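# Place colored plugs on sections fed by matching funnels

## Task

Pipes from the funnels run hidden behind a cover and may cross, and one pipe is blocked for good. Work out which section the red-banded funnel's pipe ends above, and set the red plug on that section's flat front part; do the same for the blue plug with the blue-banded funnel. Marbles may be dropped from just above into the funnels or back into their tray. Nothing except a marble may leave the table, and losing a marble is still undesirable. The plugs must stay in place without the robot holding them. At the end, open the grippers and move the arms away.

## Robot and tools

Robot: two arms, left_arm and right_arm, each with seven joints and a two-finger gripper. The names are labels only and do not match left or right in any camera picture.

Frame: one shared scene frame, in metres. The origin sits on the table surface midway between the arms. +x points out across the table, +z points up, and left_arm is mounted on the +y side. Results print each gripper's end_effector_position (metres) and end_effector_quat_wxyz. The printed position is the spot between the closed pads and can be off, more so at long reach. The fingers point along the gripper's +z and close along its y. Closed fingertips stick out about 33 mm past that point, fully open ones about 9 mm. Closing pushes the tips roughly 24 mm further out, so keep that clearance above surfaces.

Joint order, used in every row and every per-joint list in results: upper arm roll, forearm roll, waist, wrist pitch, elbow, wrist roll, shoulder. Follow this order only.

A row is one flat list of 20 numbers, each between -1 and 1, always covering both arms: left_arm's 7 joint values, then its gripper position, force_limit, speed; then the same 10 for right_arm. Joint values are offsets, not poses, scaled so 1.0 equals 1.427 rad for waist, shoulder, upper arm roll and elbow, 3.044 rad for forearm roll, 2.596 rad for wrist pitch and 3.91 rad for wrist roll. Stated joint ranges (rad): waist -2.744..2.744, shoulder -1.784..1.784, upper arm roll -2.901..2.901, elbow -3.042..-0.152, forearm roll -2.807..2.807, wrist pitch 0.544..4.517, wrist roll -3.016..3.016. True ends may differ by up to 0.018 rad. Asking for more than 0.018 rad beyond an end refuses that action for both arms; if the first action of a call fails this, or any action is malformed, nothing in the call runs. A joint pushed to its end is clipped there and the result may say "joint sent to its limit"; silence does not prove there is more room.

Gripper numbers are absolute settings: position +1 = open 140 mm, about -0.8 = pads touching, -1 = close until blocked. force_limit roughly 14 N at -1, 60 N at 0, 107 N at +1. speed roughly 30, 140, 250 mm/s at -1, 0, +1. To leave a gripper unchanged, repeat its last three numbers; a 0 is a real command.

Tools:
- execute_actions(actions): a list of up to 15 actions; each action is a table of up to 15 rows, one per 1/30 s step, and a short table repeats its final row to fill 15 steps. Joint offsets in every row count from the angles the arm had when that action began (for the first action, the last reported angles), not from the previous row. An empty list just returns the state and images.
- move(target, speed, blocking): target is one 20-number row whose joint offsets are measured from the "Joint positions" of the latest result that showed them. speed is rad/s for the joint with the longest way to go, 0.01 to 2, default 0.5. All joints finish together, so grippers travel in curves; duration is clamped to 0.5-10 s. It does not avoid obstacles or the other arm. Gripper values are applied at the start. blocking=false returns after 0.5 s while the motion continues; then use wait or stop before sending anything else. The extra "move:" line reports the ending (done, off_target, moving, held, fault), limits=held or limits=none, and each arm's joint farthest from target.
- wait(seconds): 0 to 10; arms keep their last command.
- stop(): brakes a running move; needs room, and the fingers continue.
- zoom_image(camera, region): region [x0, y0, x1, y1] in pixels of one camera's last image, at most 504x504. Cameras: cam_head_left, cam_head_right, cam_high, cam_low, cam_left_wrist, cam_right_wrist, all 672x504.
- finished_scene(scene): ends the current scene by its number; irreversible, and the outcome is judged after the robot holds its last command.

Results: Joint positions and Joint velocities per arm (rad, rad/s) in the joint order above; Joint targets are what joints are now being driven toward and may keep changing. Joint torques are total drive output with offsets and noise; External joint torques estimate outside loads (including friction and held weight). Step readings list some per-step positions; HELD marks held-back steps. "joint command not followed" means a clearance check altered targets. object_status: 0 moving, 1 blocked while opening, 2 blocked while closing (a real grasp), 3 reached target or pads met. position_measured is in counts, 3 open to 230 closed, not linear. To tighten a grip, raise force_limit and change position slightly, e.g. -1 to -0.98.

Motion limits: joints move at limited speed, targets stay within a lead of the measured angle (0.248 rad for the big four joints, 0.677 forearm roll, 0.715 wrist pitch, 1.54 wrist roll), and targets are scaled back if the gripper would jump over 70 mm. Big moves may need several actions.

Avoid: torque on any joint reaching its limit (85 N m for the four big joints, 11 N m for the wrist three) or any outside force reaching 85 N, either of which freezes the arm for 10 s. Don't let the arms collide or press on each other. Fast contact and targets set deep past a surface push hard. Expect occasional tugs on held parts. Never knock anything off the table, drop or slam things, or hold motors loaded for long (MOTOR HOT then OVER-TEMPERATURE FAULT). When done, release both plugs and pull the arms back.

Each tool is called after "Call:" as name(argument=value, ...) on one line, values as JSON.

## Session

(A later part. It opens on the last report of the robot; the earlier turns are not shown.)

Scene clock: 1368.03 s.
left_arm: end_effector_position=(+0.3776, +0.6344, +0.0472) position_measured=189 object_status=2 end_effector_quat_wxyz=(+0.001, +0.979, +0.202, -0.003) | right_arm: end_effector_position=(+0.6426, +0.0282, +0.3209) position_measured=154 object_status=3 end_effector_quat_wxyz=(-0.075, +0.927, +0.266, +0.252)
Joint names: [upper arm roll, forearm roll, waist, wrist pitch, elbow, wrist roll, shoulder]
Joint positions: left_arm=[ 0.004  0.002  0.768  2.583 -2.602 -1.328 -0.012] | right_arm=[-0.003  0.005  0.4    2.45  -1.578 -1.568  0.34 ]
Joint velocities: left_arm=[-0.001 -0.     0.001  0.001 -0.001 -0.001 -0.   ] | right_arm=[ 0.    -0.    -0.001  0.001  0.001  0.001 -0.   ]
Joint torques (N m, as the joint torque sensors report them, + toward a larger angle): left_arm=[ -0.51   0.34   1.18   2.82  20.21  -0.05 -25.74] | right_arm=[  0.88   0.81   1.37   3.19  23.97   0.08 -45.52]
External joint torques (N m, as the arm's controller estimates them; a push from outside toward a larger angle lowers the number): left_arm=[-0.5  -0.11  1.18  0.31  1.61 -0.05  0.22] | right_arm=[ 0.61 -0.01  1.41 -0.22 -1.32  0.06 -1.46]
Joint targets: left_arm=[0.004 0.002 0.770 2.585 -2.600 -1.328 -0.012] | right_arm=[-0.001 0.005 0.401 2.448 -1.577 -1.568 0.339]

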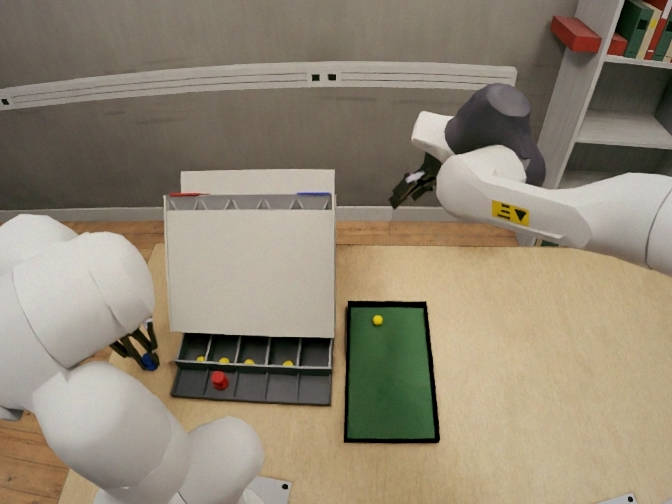

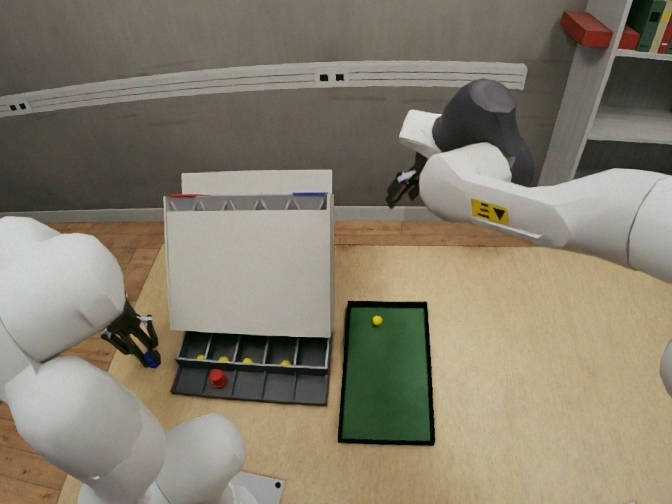

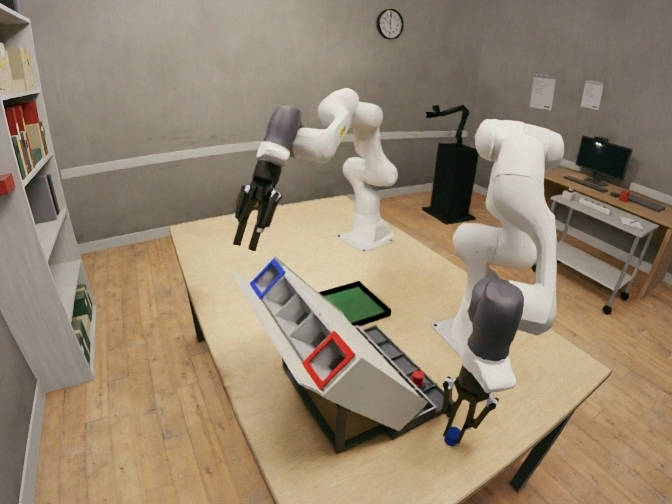

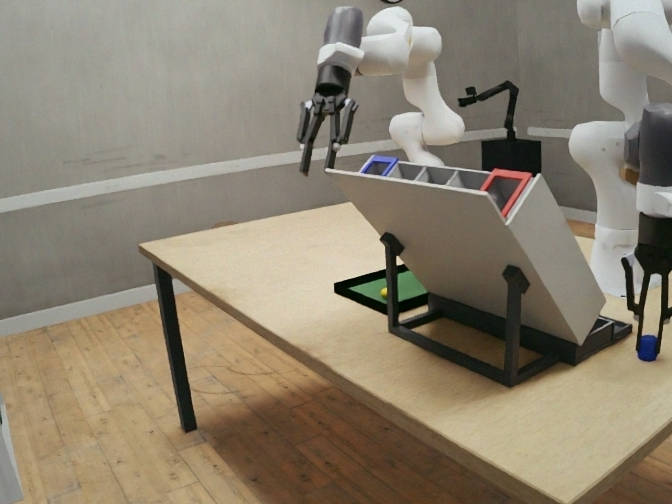

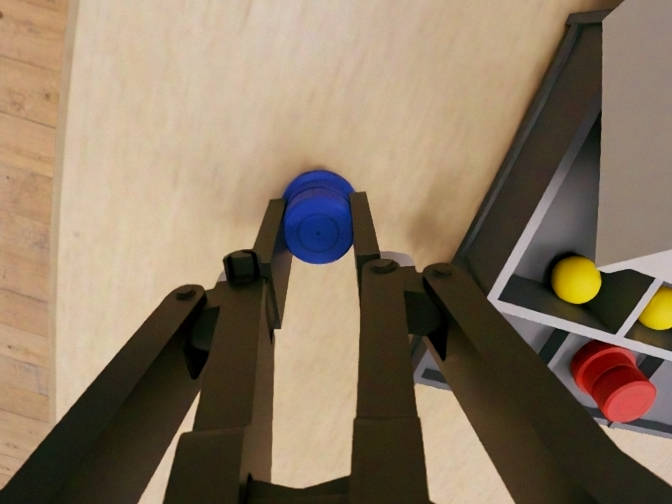

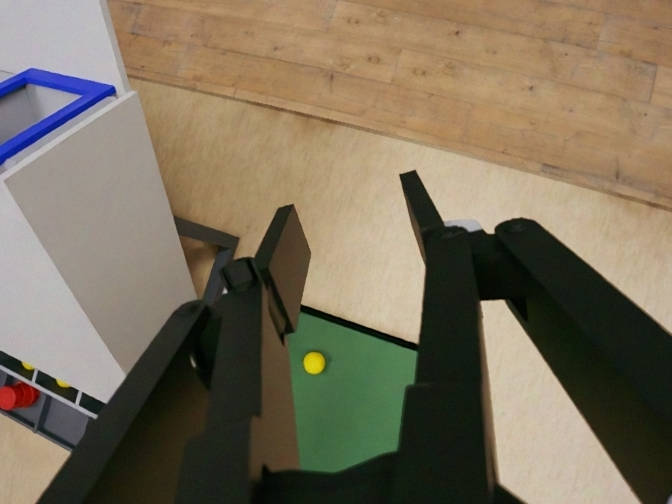

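Call:
execute_actions(actions=[[[0,0,0,-0.0072,-0.0078,-0.0075,-0.0319,-1,-0.3,-0.1,0,0,0,0,0.0007,0,-0.0007,-0.2,-0.5,1],[0,0,0,-0.0201,-0.0234,-0.0188,-0.0595,-1,-0.3,-0.1,0,0,0,0,0.0007,0,-0.0007,-0.2,-0.5,1],[0,0,0,-0.0334,-0.0409,-0.0306,-0.091,-1,-0.3,-0.1,0,0,0,0,0.0007,0,-0.0007,-0.2,-0.5,1],[0,0,0,-0.0466,-0.0599,-0.0426,-0.1252,-1,-0.3,-0.1,0,0,0,0,0.0007,0,-0.0007,-0.2,-0.5,1],[0,0,0,-0.0594,-0.0797,-0.0547,-0.1609,-1,-0.3,-0.1,0,0,0,0,0.0007,0,-0.0007,-0.2,-0.5,1],[0,0,-0.0046,-0.0715,-0.0996,-0.067,-0.197,-1,-0.3,-0.1,0,0,0,0,0.0007,0,-0.0007,-0.2,-0.5,1],[0,0,-0.0154,-0.0826,-0.119,-0.0793,-0.2321,-1,-0.3,-0.1,0,0,0,0,0.0007,0,-0.0007,-0.2,-0.5,1],[0,0,-0.0319,-0.0924,-0.1374,-0.0916,-0.2651,-1,-0.3,-0.1,0,0,0,0,0.0007,0,-0.0007,-0.2,-0.5,1],[0,0,-0.0519,-0.1006,-0.154,-0.1037,-0.2948,-1,-0.3,-0.1,0,0,0,0,0.0007,0,-0.0007,-0.2,-0.5,1],[0,0,-0.0751,-0.1067,-0.1683,-0.1156,-0.3199,-1,-0.3,-0.1,0,0,0,0,0.0007,0,-0.0007,-0.2,-0.5,1],[0,0,-0.1013,-0.1106,-0.1796,-0.1272,-0.3393,-1,-0.3,-0.1,0,0,0,0,0.0007,0,-0.0007,-0.2,-0.5,1],[0,0,-0.13,-0.1118,-0.1873,-0.1384,-0.3517,-1,-0.3,-0.1,0,0,0,0,0.0007,0,-0.0007,-0.2,-0.5,1],[0,0,-0.1611,-0.1101,-0.1907,-0.1492,-0.3559,-1,-0.3,-0.1,0,0,0,0,0.0007,0,-0.0007,-0.2,-0.5,1],[0,0,-0.1941,-0.1051,-0.1892,-0.1594,-0.3507,-1,-0.3,-0.1,0,0,0,0,0.0007,0,-0.0007,-0.2,-0.5,1],[0,0,-0.2288,-0.0966,-0.1823,-0.1691,-0.3444,-1,-0.3,-0.1,0,0,0,0,0.0007,0,-0.0007,-0.2,-0.5,1]],[[0,0,-0.106,0,0,-0.0885,0,-1,-0.3,-0.1,0,0,0,0,0.0007,0,-0.0007,-0.2,-0.5,1],[0,0,-0.1431,0,0,-0.0967,0,-1,-0.3,-0.1,0,0,0,0,0.0007,0,-0.0007,-0.2,-0.5,1],[0,0,-0.1809,0,0,-0.104,0,-1,-0.3,-0.1,0,0,0,0,0.0007,0,-0.0007,-0.2,-0.5,1],[0,0,-0.2191,0,0,-0.1104,0,-1,-0.3,-0.1,0,0,0,0,0.0007,0,-0.0007,-0.2,-0.5,1],[0,0,-0.2574,0,0,-0.1157,0,-1,-0.3,-0.1,0,0,0,0,0.0007,0,-0.0007,-0.2,-0.5,1],[0,0,-0.2954,0,0,-0.12,0,-1,-0.3,-0.1,0,0,0,0,0.0007,0,-0.0007,-0.2,-0.5,1],[0,0,-0.333,0,0,-0.1231,0,-1,-0.3,-0.1,0,0,0,0,0.0007,0,-0.0007,-0.2,-0.5,1],[0,0,-0.3696,0,0,-0.125,0,-1,-0.3,-0.1,0,0,0,0,0.0007,0,-0.0007,-0.2,-0.5,1],[0,0,-0.4052,0,0,-0.1255,0,-1,-0.3,-0.1,0,0,0,0,0.0007,0,-0.0007,-0.2,-0.5,1],[0,0,-0.4392,0,0,-0.1247,0,-1,-0.3,-0.1,0,0,0,0,0.0007,0,-0.0007,-0.2,-0.5,1],[0,0,-0.4715,0,0,-0.1223,0,-1,-0.3,-0.1,0,0,0,0,0.0007,0,-0.0007,-0.2,-0.5,1],[0,0,-0.5017,0,0,-0.1184,0,-1,-0.3,-0.1,0,0,0,0,0.0007,0,-0.0007,-0.2,-0.5,1],[0,0,-0.5294,0,0,-0.1128,0,-1,-0.3,-0.1,0,0,0,0,0.0007,0,-0.0007,-0.2,-0.5,1],[0,0,-0.5544,0,0,-0.1055,0,-1,-0.3,-0.1,0,0,0,0,0.0007,0,-0.0007,-0.2,-0.5,1],[0,0,-0.5764,0,0,-0.0949,0,-1,-0.3,-0.1,0,0,0,0,0.0007,0,-0.0007,-0.2,-0.5,1]],[[0,0,-0.0764,0.008,-0.0021,0,0.0137,-1,-0.3,-0.1,0,0,0,0,0.0007,0,-0.0007,-0.2,-0.5,1],[0,0,-0.0914,0.0215,-0.0054,0,0.0245,-1,-0.3,-0.1,0,0,0,0,0.0007,0,-0.0007,-0.2,-0.5,1],[0,0,-0.1023,0.0353,-0.0092,0,0.0368,-1,-0.3,-0.1,0,0,0,0,0.0007,0,-0.0007,-0.2,-0.5,1],[0,0,-0.109,0.0491,-0.0133,0,0.0502,-1,-0.3,-0.1,0,0,0,0,0.0007,0,-0.0007,-0.2,-0.5,1],[0,0,-0.1111,0.0624,-0.0175,0,0.0642,-1,-0.3,-0.1,0,0,0,0,0.0007,0,-0.0007,-0.2,-0.5,1],[0,0,-0.1082,0.075,-0.0218,0,0.0783,-1,-0.3,-0.1,0,0,0,0,0.0007,0,-0.0007,-0.2,-0.5,1],[0,0,-0.1037,0.0866,-0.026,0,0.092,-1,-0.3,-0.1,0,0,0,0,0.0007,0,-0.0007,-0.2,-0.5,1],[0,0,-0.1022,0.0968,-0.03,0,0.1049,-1,-0.3,-0.1,0,0,0,0,0.0007,0,-0.0007,-0.2,-0.5,1],[0,0,-0.1022,0.1053,-0.0336,0,0.1165,-1,-0.3,-0.1,0,0,0,0,0.0007,0,-0.0007,-0.2,-0.5,1],[0,0,-0.1022,0.1117,-0.0366,0,0.1262,-1,-0.3,-0.1,0,0,0,0,0.0007,0,-0.0007,-0.2,-0.5,1],[0,0,-0.1022,0.1158,-0.0391,0,0.1336,-1,-0.3,-0.1,0,0,0,0,0.0007,0,-0.0007,-0.2,-0.5,1],[0,0,-0.1022,0.117,-0.0407,0,0.138,-1,-0.3,-0.1,0,0,0,0,0.0007,0,-0.0007,-0.2,-0.5,1],[0,0,-0.1022,0.1152,-0.0414,0,0.1394,-1,-0.3,-0.1,0,0,0,0,0.0007,0,-0.0007,-0.2,-0.5,1],[0,0,-0.1022,0.11,-0.0411,0,0.1374,-1,-0.3,-0.1,0,0,0,0,0.0007,0,-0.0007,-0.2,-0.5,1],[0,0,-0.1022,0.096,-0.0388,0,0.134,-1,-0.3,-0.1,0,0,0,0,0.0007,0,-0.0007,-0.2,-0.5,1]]])

Scene clock: 1409.63 s.
left_arm: end_effector_position=(+0.3308, +0.2206, +0.0524) position_measured=189 object_status=2 end_effector_quat_wxyz=(-0.003, +1.000, -0.001, -0.005) | right_arm: end_effector_position=(+0.6426, +0.0282, +0.3209) position_measured=154 object_status=3 end_effector_quat_wxyz=(-0.075, +0.927, +0.266, +0.252)
Joint names: [upper arm roll, forearm roll, waist, wrist pitch, elbow, wrist roll, shoulder]
Joint positions: left_arm=[ 0.003  0.002 -0.343  2.59  -2.911 -2.032 -0.308] | right_arm=[-0.003  0.005  0.4    2.45  -1.578 -1.568  0.34 ]
Joint velocities: left_arm=[ 0.     0.001 -0.004  0.041  0.003  0.001  0.01 ] | right_arm=[ 0.001  0.001 -0.001  0.001 -0.002 -0.001  0.   ]
Joint torques (N m, as the joint torque sensors report them, + toward a larger angle): left_arm=[  0.16   0.36  -0.2    2.13  18.71  -0.02 -16.15] | right_arm=[  0.24   0.83   0.54   3.37  24.13   0.05 -45.46]
External joint torques (N m, as the arm's controller estimates them; a push from outside toward a larger angle lowers the number): left_arm=[ 0.45 -0.1  -0.34 -0.3  -2.58 -0.02  2.36] | right_arm=[-0.05  0.01  0.56 -0.02 -1.03  0.03 -1.58]
External joint torques at the end of the 1st action: left_arm=[-1.47 -0.23 -1.9  -0.35 -1.   -0.48 -1.7 ] | right_arm=[-0.28  0.04  0.76 -0.08 -1.15  0.02 -1.5 ]
External joint torques at the end of the 2nd action: left_arm=[-0.82  0.09 -0.99  0.15  0.84 -0.29 -0.58] | right_arm=[-0.21  0.05  0.92 -0.05 -1.16  0.03 -1.35]
Joint targets: left_arm=[0.005 0.002 -0.345 2.596 -2.910 -2.032 -0.308] | right_arm=[-0.003 0.005 0.400 2.450 -1.577 -1.568 0.339]
Step readings (joint positions; steps 1 to 15: 1st action; 16 to 30: 2nd action; 31 to 45: 3rd action):
0: left_arm=[0.004 0.002 0.768 2.583 -2.602 -1.328 -0.012] | right_arm=[-0.003 0.005 0.400 2.450 -1.578 -1.568 0.340]
1: left_arm=[0.004 0.002 0.768 2.580 -2.605 -1.330 -0.018] | right_arm=[-0.003 0.005 0.400 2.450 -1.578 -1.568 0.340]
2: left_arm=[0.004 0.002 0.768 2.572 -2.614 -1.337 -0.036] | right_arm=[-0.003 0.005 0.400 2.450 -1.578 -1.568 0.340]
4: left_arm=[0.004 0.002 0.768 2.543 -2.645 -1.361 -0.099] | right_arm=[-0.003 0.005 0.400 2.450 -1.578 -1.568 0.340]
8: left_arm=[0.006 0.002 0.754 2.456 -2.738 -1.450 -0.285] | right_arm=[-0.003 0.005 0.400 2.450 -1.578 -1.568 0.340]
15: left_arm=[0.007 0.002 0.540 2.347 -2.854 -1.678 -0.499] | right_arm=[-0.003 0.005 0.400 2.450 -1.578 -1.568 0.340]
16: left_arm=[0.007 0.002 0.494 2.346 -2.855 -1.713 -0.499] | right_arm=[-0.003 0.005 0.400 2.450 -1.578 -1.568 0.340]
17: left_arm=[0.007 0.002 0.446 2.346 -2.855 -1.748 -0.499] | right_arm=[-0.003 0.005 0.400 2.450 -1.578 -1.568 0.340]
19: left_arm=[0.008 0.002 0.343 2.346 -2.855 -1.815 -0.499] | right_arm=[-0.003 0.005 0.400 2.450 -1.578 -1.568 0.340]
23: left_arm=[0.007 0.002 0.130 2.346 -2.855 -1.933 -0.499] | right_arm=[-0.003 0.005 0.400 2.450 -1.578 -1.568 0.340]
30: left_arm=[0.005 0.002 -0.199 2.347 -2.855 -2.032 -0.499] | right_arm=[-0.003 0.005 0.400 2.450 -1.578 -1.568 0.340]
31: left_arm=[0.004 0.002 -0.235 2.350 -2.855 -2.032 -0.497] | right_arm=[-0.003 0.005 0.400 2.450 -1.578 -1.568 0.340]
32: left_arm=[0.003 0.002 -0.266 2.358 -2.855 -2.032 -0.490] | right_arm=[-0.003 0.005 0.400 2.450 -1.578 -1.568 0.340]
34: left_arm=[0.002 0.002 -0.313 2.390 -2.860 -2.032 -0.466] | right_arm=[-0.003 0.005 0.400 2.450 -1.578 -1.568 0.340]
38: left_arm=[0.002 0.002 -0.343 2.481 -2.881 -2.032 -0.393] | right_arm=[-0.003 0.005 0.400 2.450 -1.578 -1.568 0.340]
45: Joint positions above

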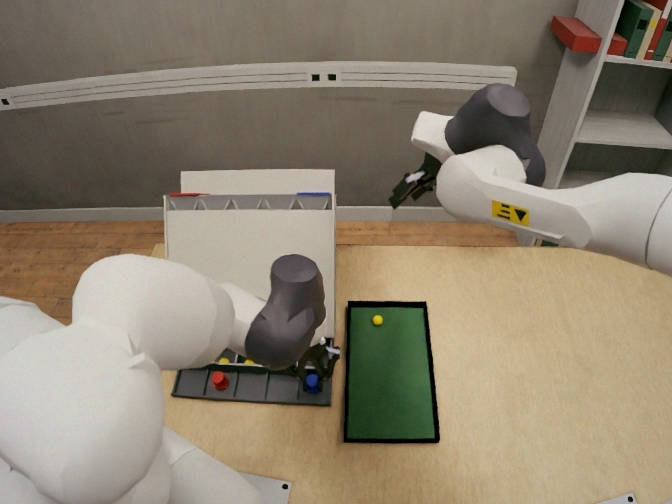

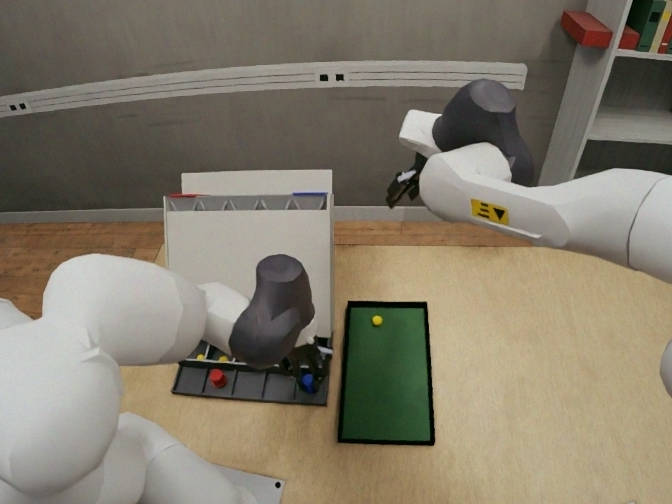

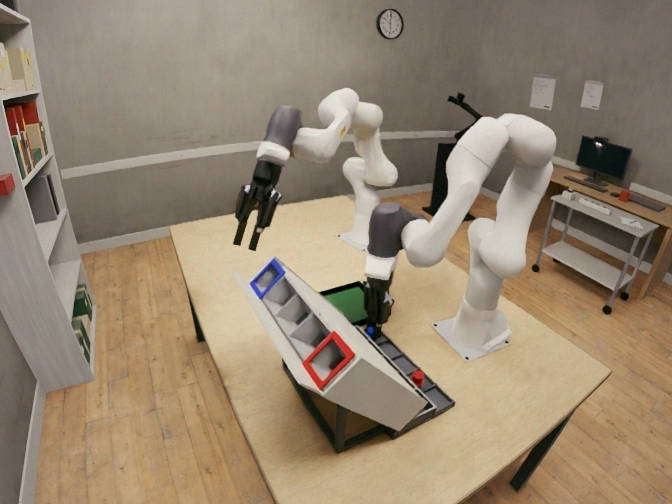

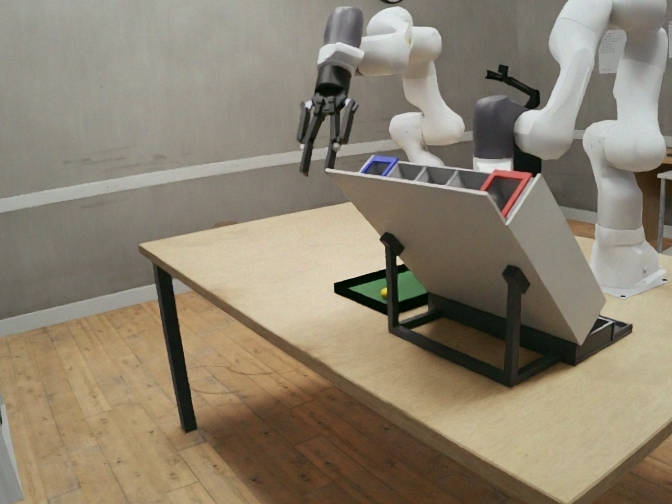

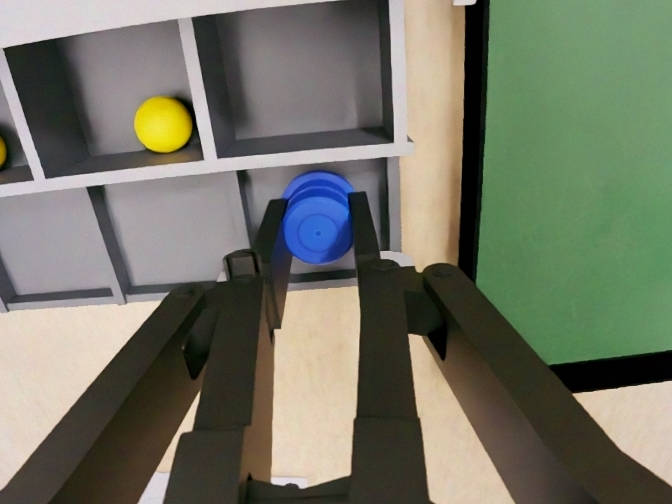

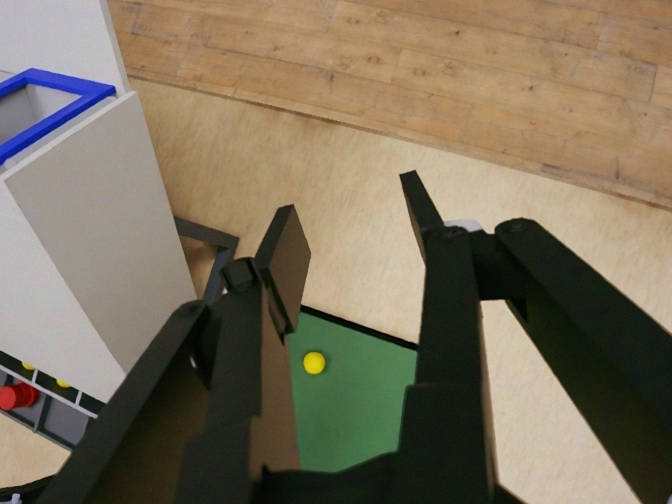

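Call:
execute_actions(actions=[[[0,0,0,0.001,0,0,0,-0.21,-0.3,1,0,0,0,0,0.0007,0,-0.0007,-0.2,-0.5,1],[0,0,0,0.001,0,0,0,-0.21,-0.3,1,0,0,0,0,0.0007,0,-0.0007,-0.2,-0.5,1],[0,0,0,0.001,0,0,0,-0.21,-0.3,1,0,0,0,0,0.0007,0,-0.0007,-0.2,-0.5,1],[0,0,0,0.0005,0,0,-0.0089,-0.21,-0.3,1,0,0,0,0,0.0007,0,-0.0007,-0.2,-0.5,1],[0,0,0,-0.0192,0.0058,0,-0.0321,-0.21,-0.3,1,0,0,0,0,0.0007,0,-0.0007,-0.2,-0.5,1],[0,0,0,-0.0555,0.0165,0,-0.0584,-0.21,-0.3,1,0,0,0,0,0.0007,0,-0.0007,-0.2,-0.5,1],[0,0,0,-0.0903,0.0281,0,-0.0869,-0.21,-0.3,1,0,0,0,0,0.0007,0,-0.0007,-0.2,-0.5,1],[0,0,0,-0.1223,0.0398,0,-0.1158,-0.21,-0.3,1,0,0,0,0,0.0007,0,-0.0007,-0.2,-0.5,1],[0,0,0,-0.1502,0.051,0,-0.1435,-0.21,-0.3,1,0,0,0,0,0.0007,0,-0.0007,-0.2,-0.5,1],[0,0,0,-0.1728,0.0611,0,-0.1681,-0.21,-0.3,1,0,0,0,0,0.0007,0,-0.0007,-0.2,-0.5,1],[0,0,0,-0.1887,0.0696,0,-0.1879,-0.21,-0.3,1,0,0,0,0,0.0007,0,-0.0007,-0.2,-0.5,1],[0,0,0,-0.1966,0.0756,0,-0.2012,-0.21,-0.3,1,0,0,0,0,0.0007,0,-0.0007,-0.2,-0.5,1],[0,0,0,-0.1952,0.0787,0,-0.2064,-0.21,-0.3,1,0,0,0,0,0.0007,0,-0.0007,-0.2,-0.5,1],[0,0,0,-0.1833,0.0783,0,-0.2015,-0.21,-0.3,1,0,0,0,0,0.0007,0,-0.0007,-0.2,-0.5,1],[0,0,0,-0.1445,0.0702,0,-0.193,-0.21,-0.3,1,0,0,0,0,0.0007,0,-0.0007,-0.2,-0.5,1]]])

Scene clock: 1431.73 s.
left_arm: end_effector_position=(+0.3355, +0.2184, +0.1579) position_measured=155 object_status=3 end_effector_quat_wxyz=(+0.001, +1.000, -0.001, +0.003) | right_arm: end_effector_position=(+0.6426, +0.0282, +0.3209) position_measured=154 object_status=3 end_effector_quat_wxyz=(-0.075, +0.927, +0.266, +0.252)
Joint names: [upper arm roll, forearm roll, waist, wrist pitch, elbow, wrist roll, shoulder]
Joint positions: left_arm=[ 0.003  0.002 -0.343  2.225 -2.804 -2.032 -0.586] | right_arm=[-0.003  0.005  0.4    2.45  -1.578 -1.568  0.34 ]
Joint velocities: left_arm=[ 0.     0.001  0.001 -0.001  0.047 -0.    -0.14 ] | right_arm=[ 0.001  0.001 -0.001 -0.     0.    -0.001 -0.001]
Joint torques (N m, as the joint torque sensors report them, + toward a larger angle): left_arm=[-0.85  0.64 -0.13  0.96 17.78 -0.08 -2.32] | right_arm=[  0.24   0.83   0.56   3.37  24.36   0.07 -45.38]
External joint torques (N m, as the arm's controller estimates them; a push from outside toward a larger angle lowers the number): left_arm=[-0.24 -0.05 -0.14 -0.27  1.81 -0.08 -0.79] | right_arm=[-0.08  0.01  0.53 -0.05 -0.96  0.06 -1.23]
Joint targets: left_arm=[0.003 0.002 -0.343 2.215 -2.811 -2.032 -0.584] | right_arm=[-0.003 0.005 0.400 2.450 -1.577 -1.568 0.339]
Step readings (joint positions):
0: left_arm=[0.003 0.002 -0.343 2.594 -2.911 -2.032 -0.308] | right_arm=[-0.003 0.005 0.400 2.450 -1.578 -1.568 0.340]
1: left_arm=[0.003 0.002 -0.343 2.594 -2.911 -2.032 -0.308] | right_arm=[-0.003 0.005 0.400 2.450 -1.578 -1.568 0.340]
2: left_arm=[0.003 0.002 -0.343 2.594 -2.911 -2.032 -0.308] | right_arm=[-0.003 0.005 0.400 2.450 -1.578 -1.568 0.340]
4: left_arm=[0.003 0.002 -0.343 2.593 -2.911 -2.032 -0.310] | right_arm=[-0.003 0.005 0.400 2.450 -1.578 -1.568 0.340]
8: left_arm=[0.003 0.002 -0.343 2.482 -2.890 -2.032 -0.390] | right_arm=[-0.003 0.005 0.400 2.450 -1.578 -1.568 0.340]
15: Joint positions above

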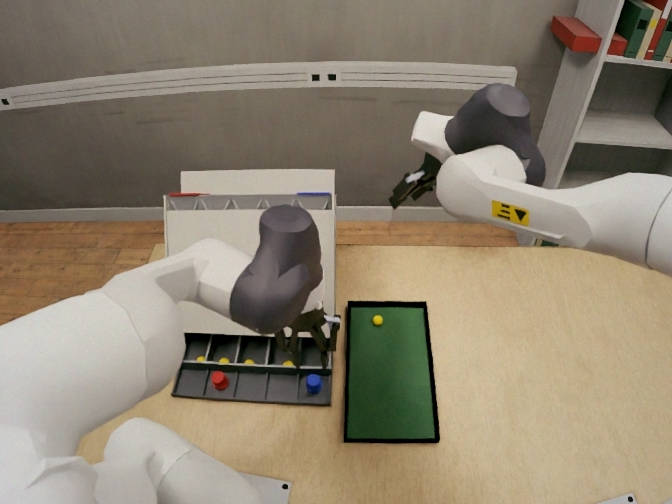

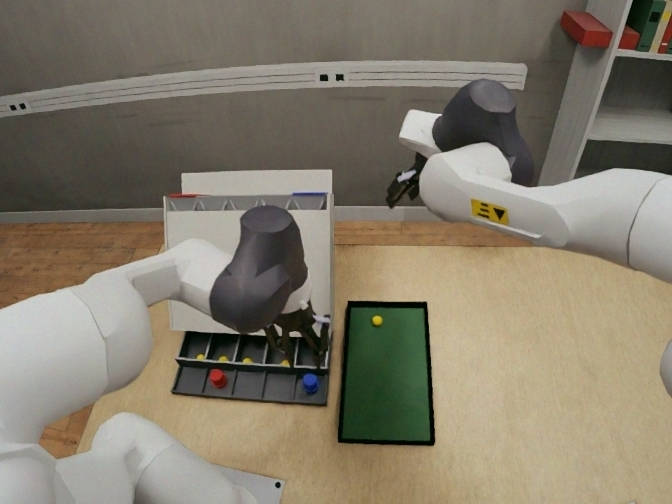

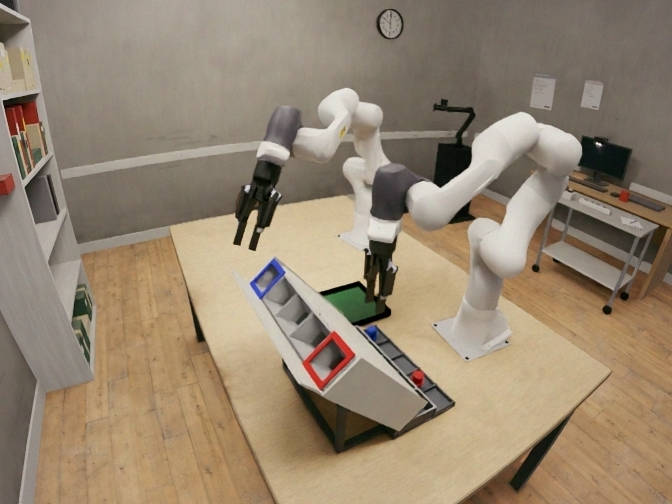

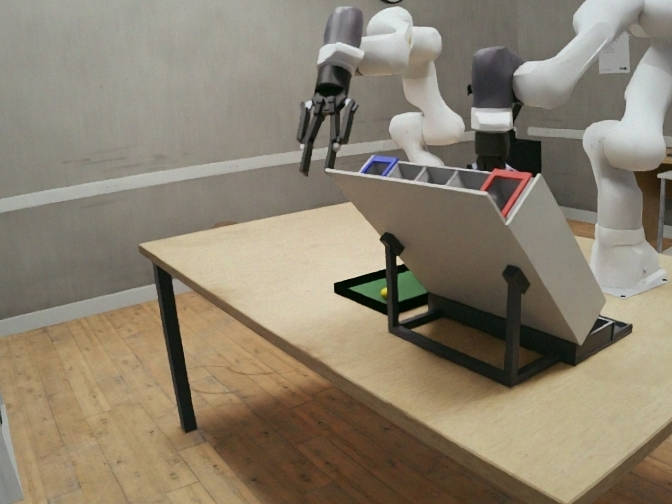

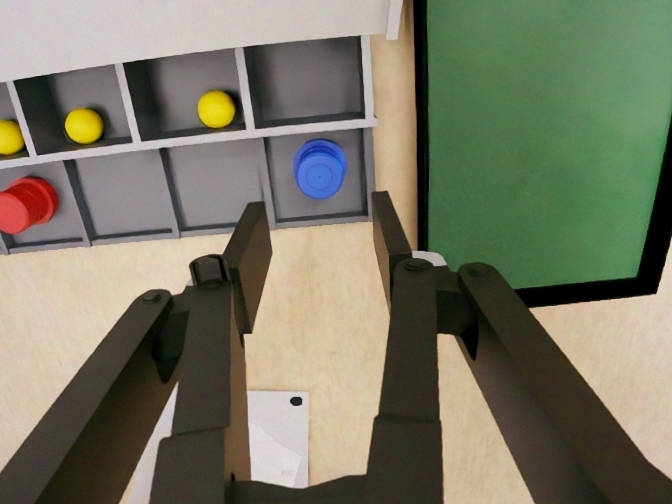

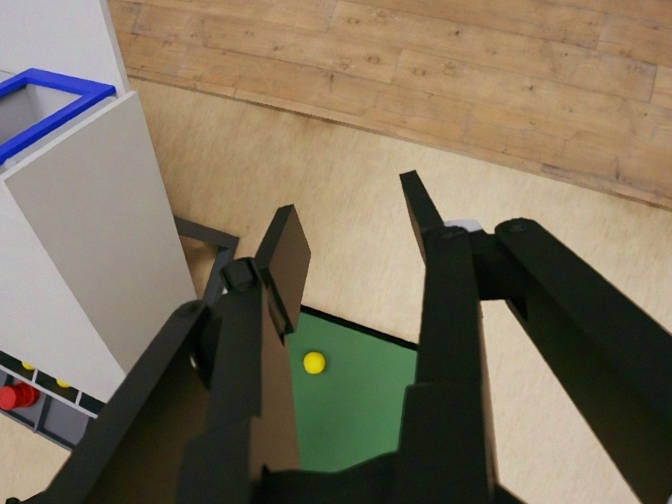

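Both plugs are standing upright on their sections, with red on S4 and blue on S1. Both grippers are clear of them.

Call:
finished_scene(scene=2)

The scene is finished: the task was done.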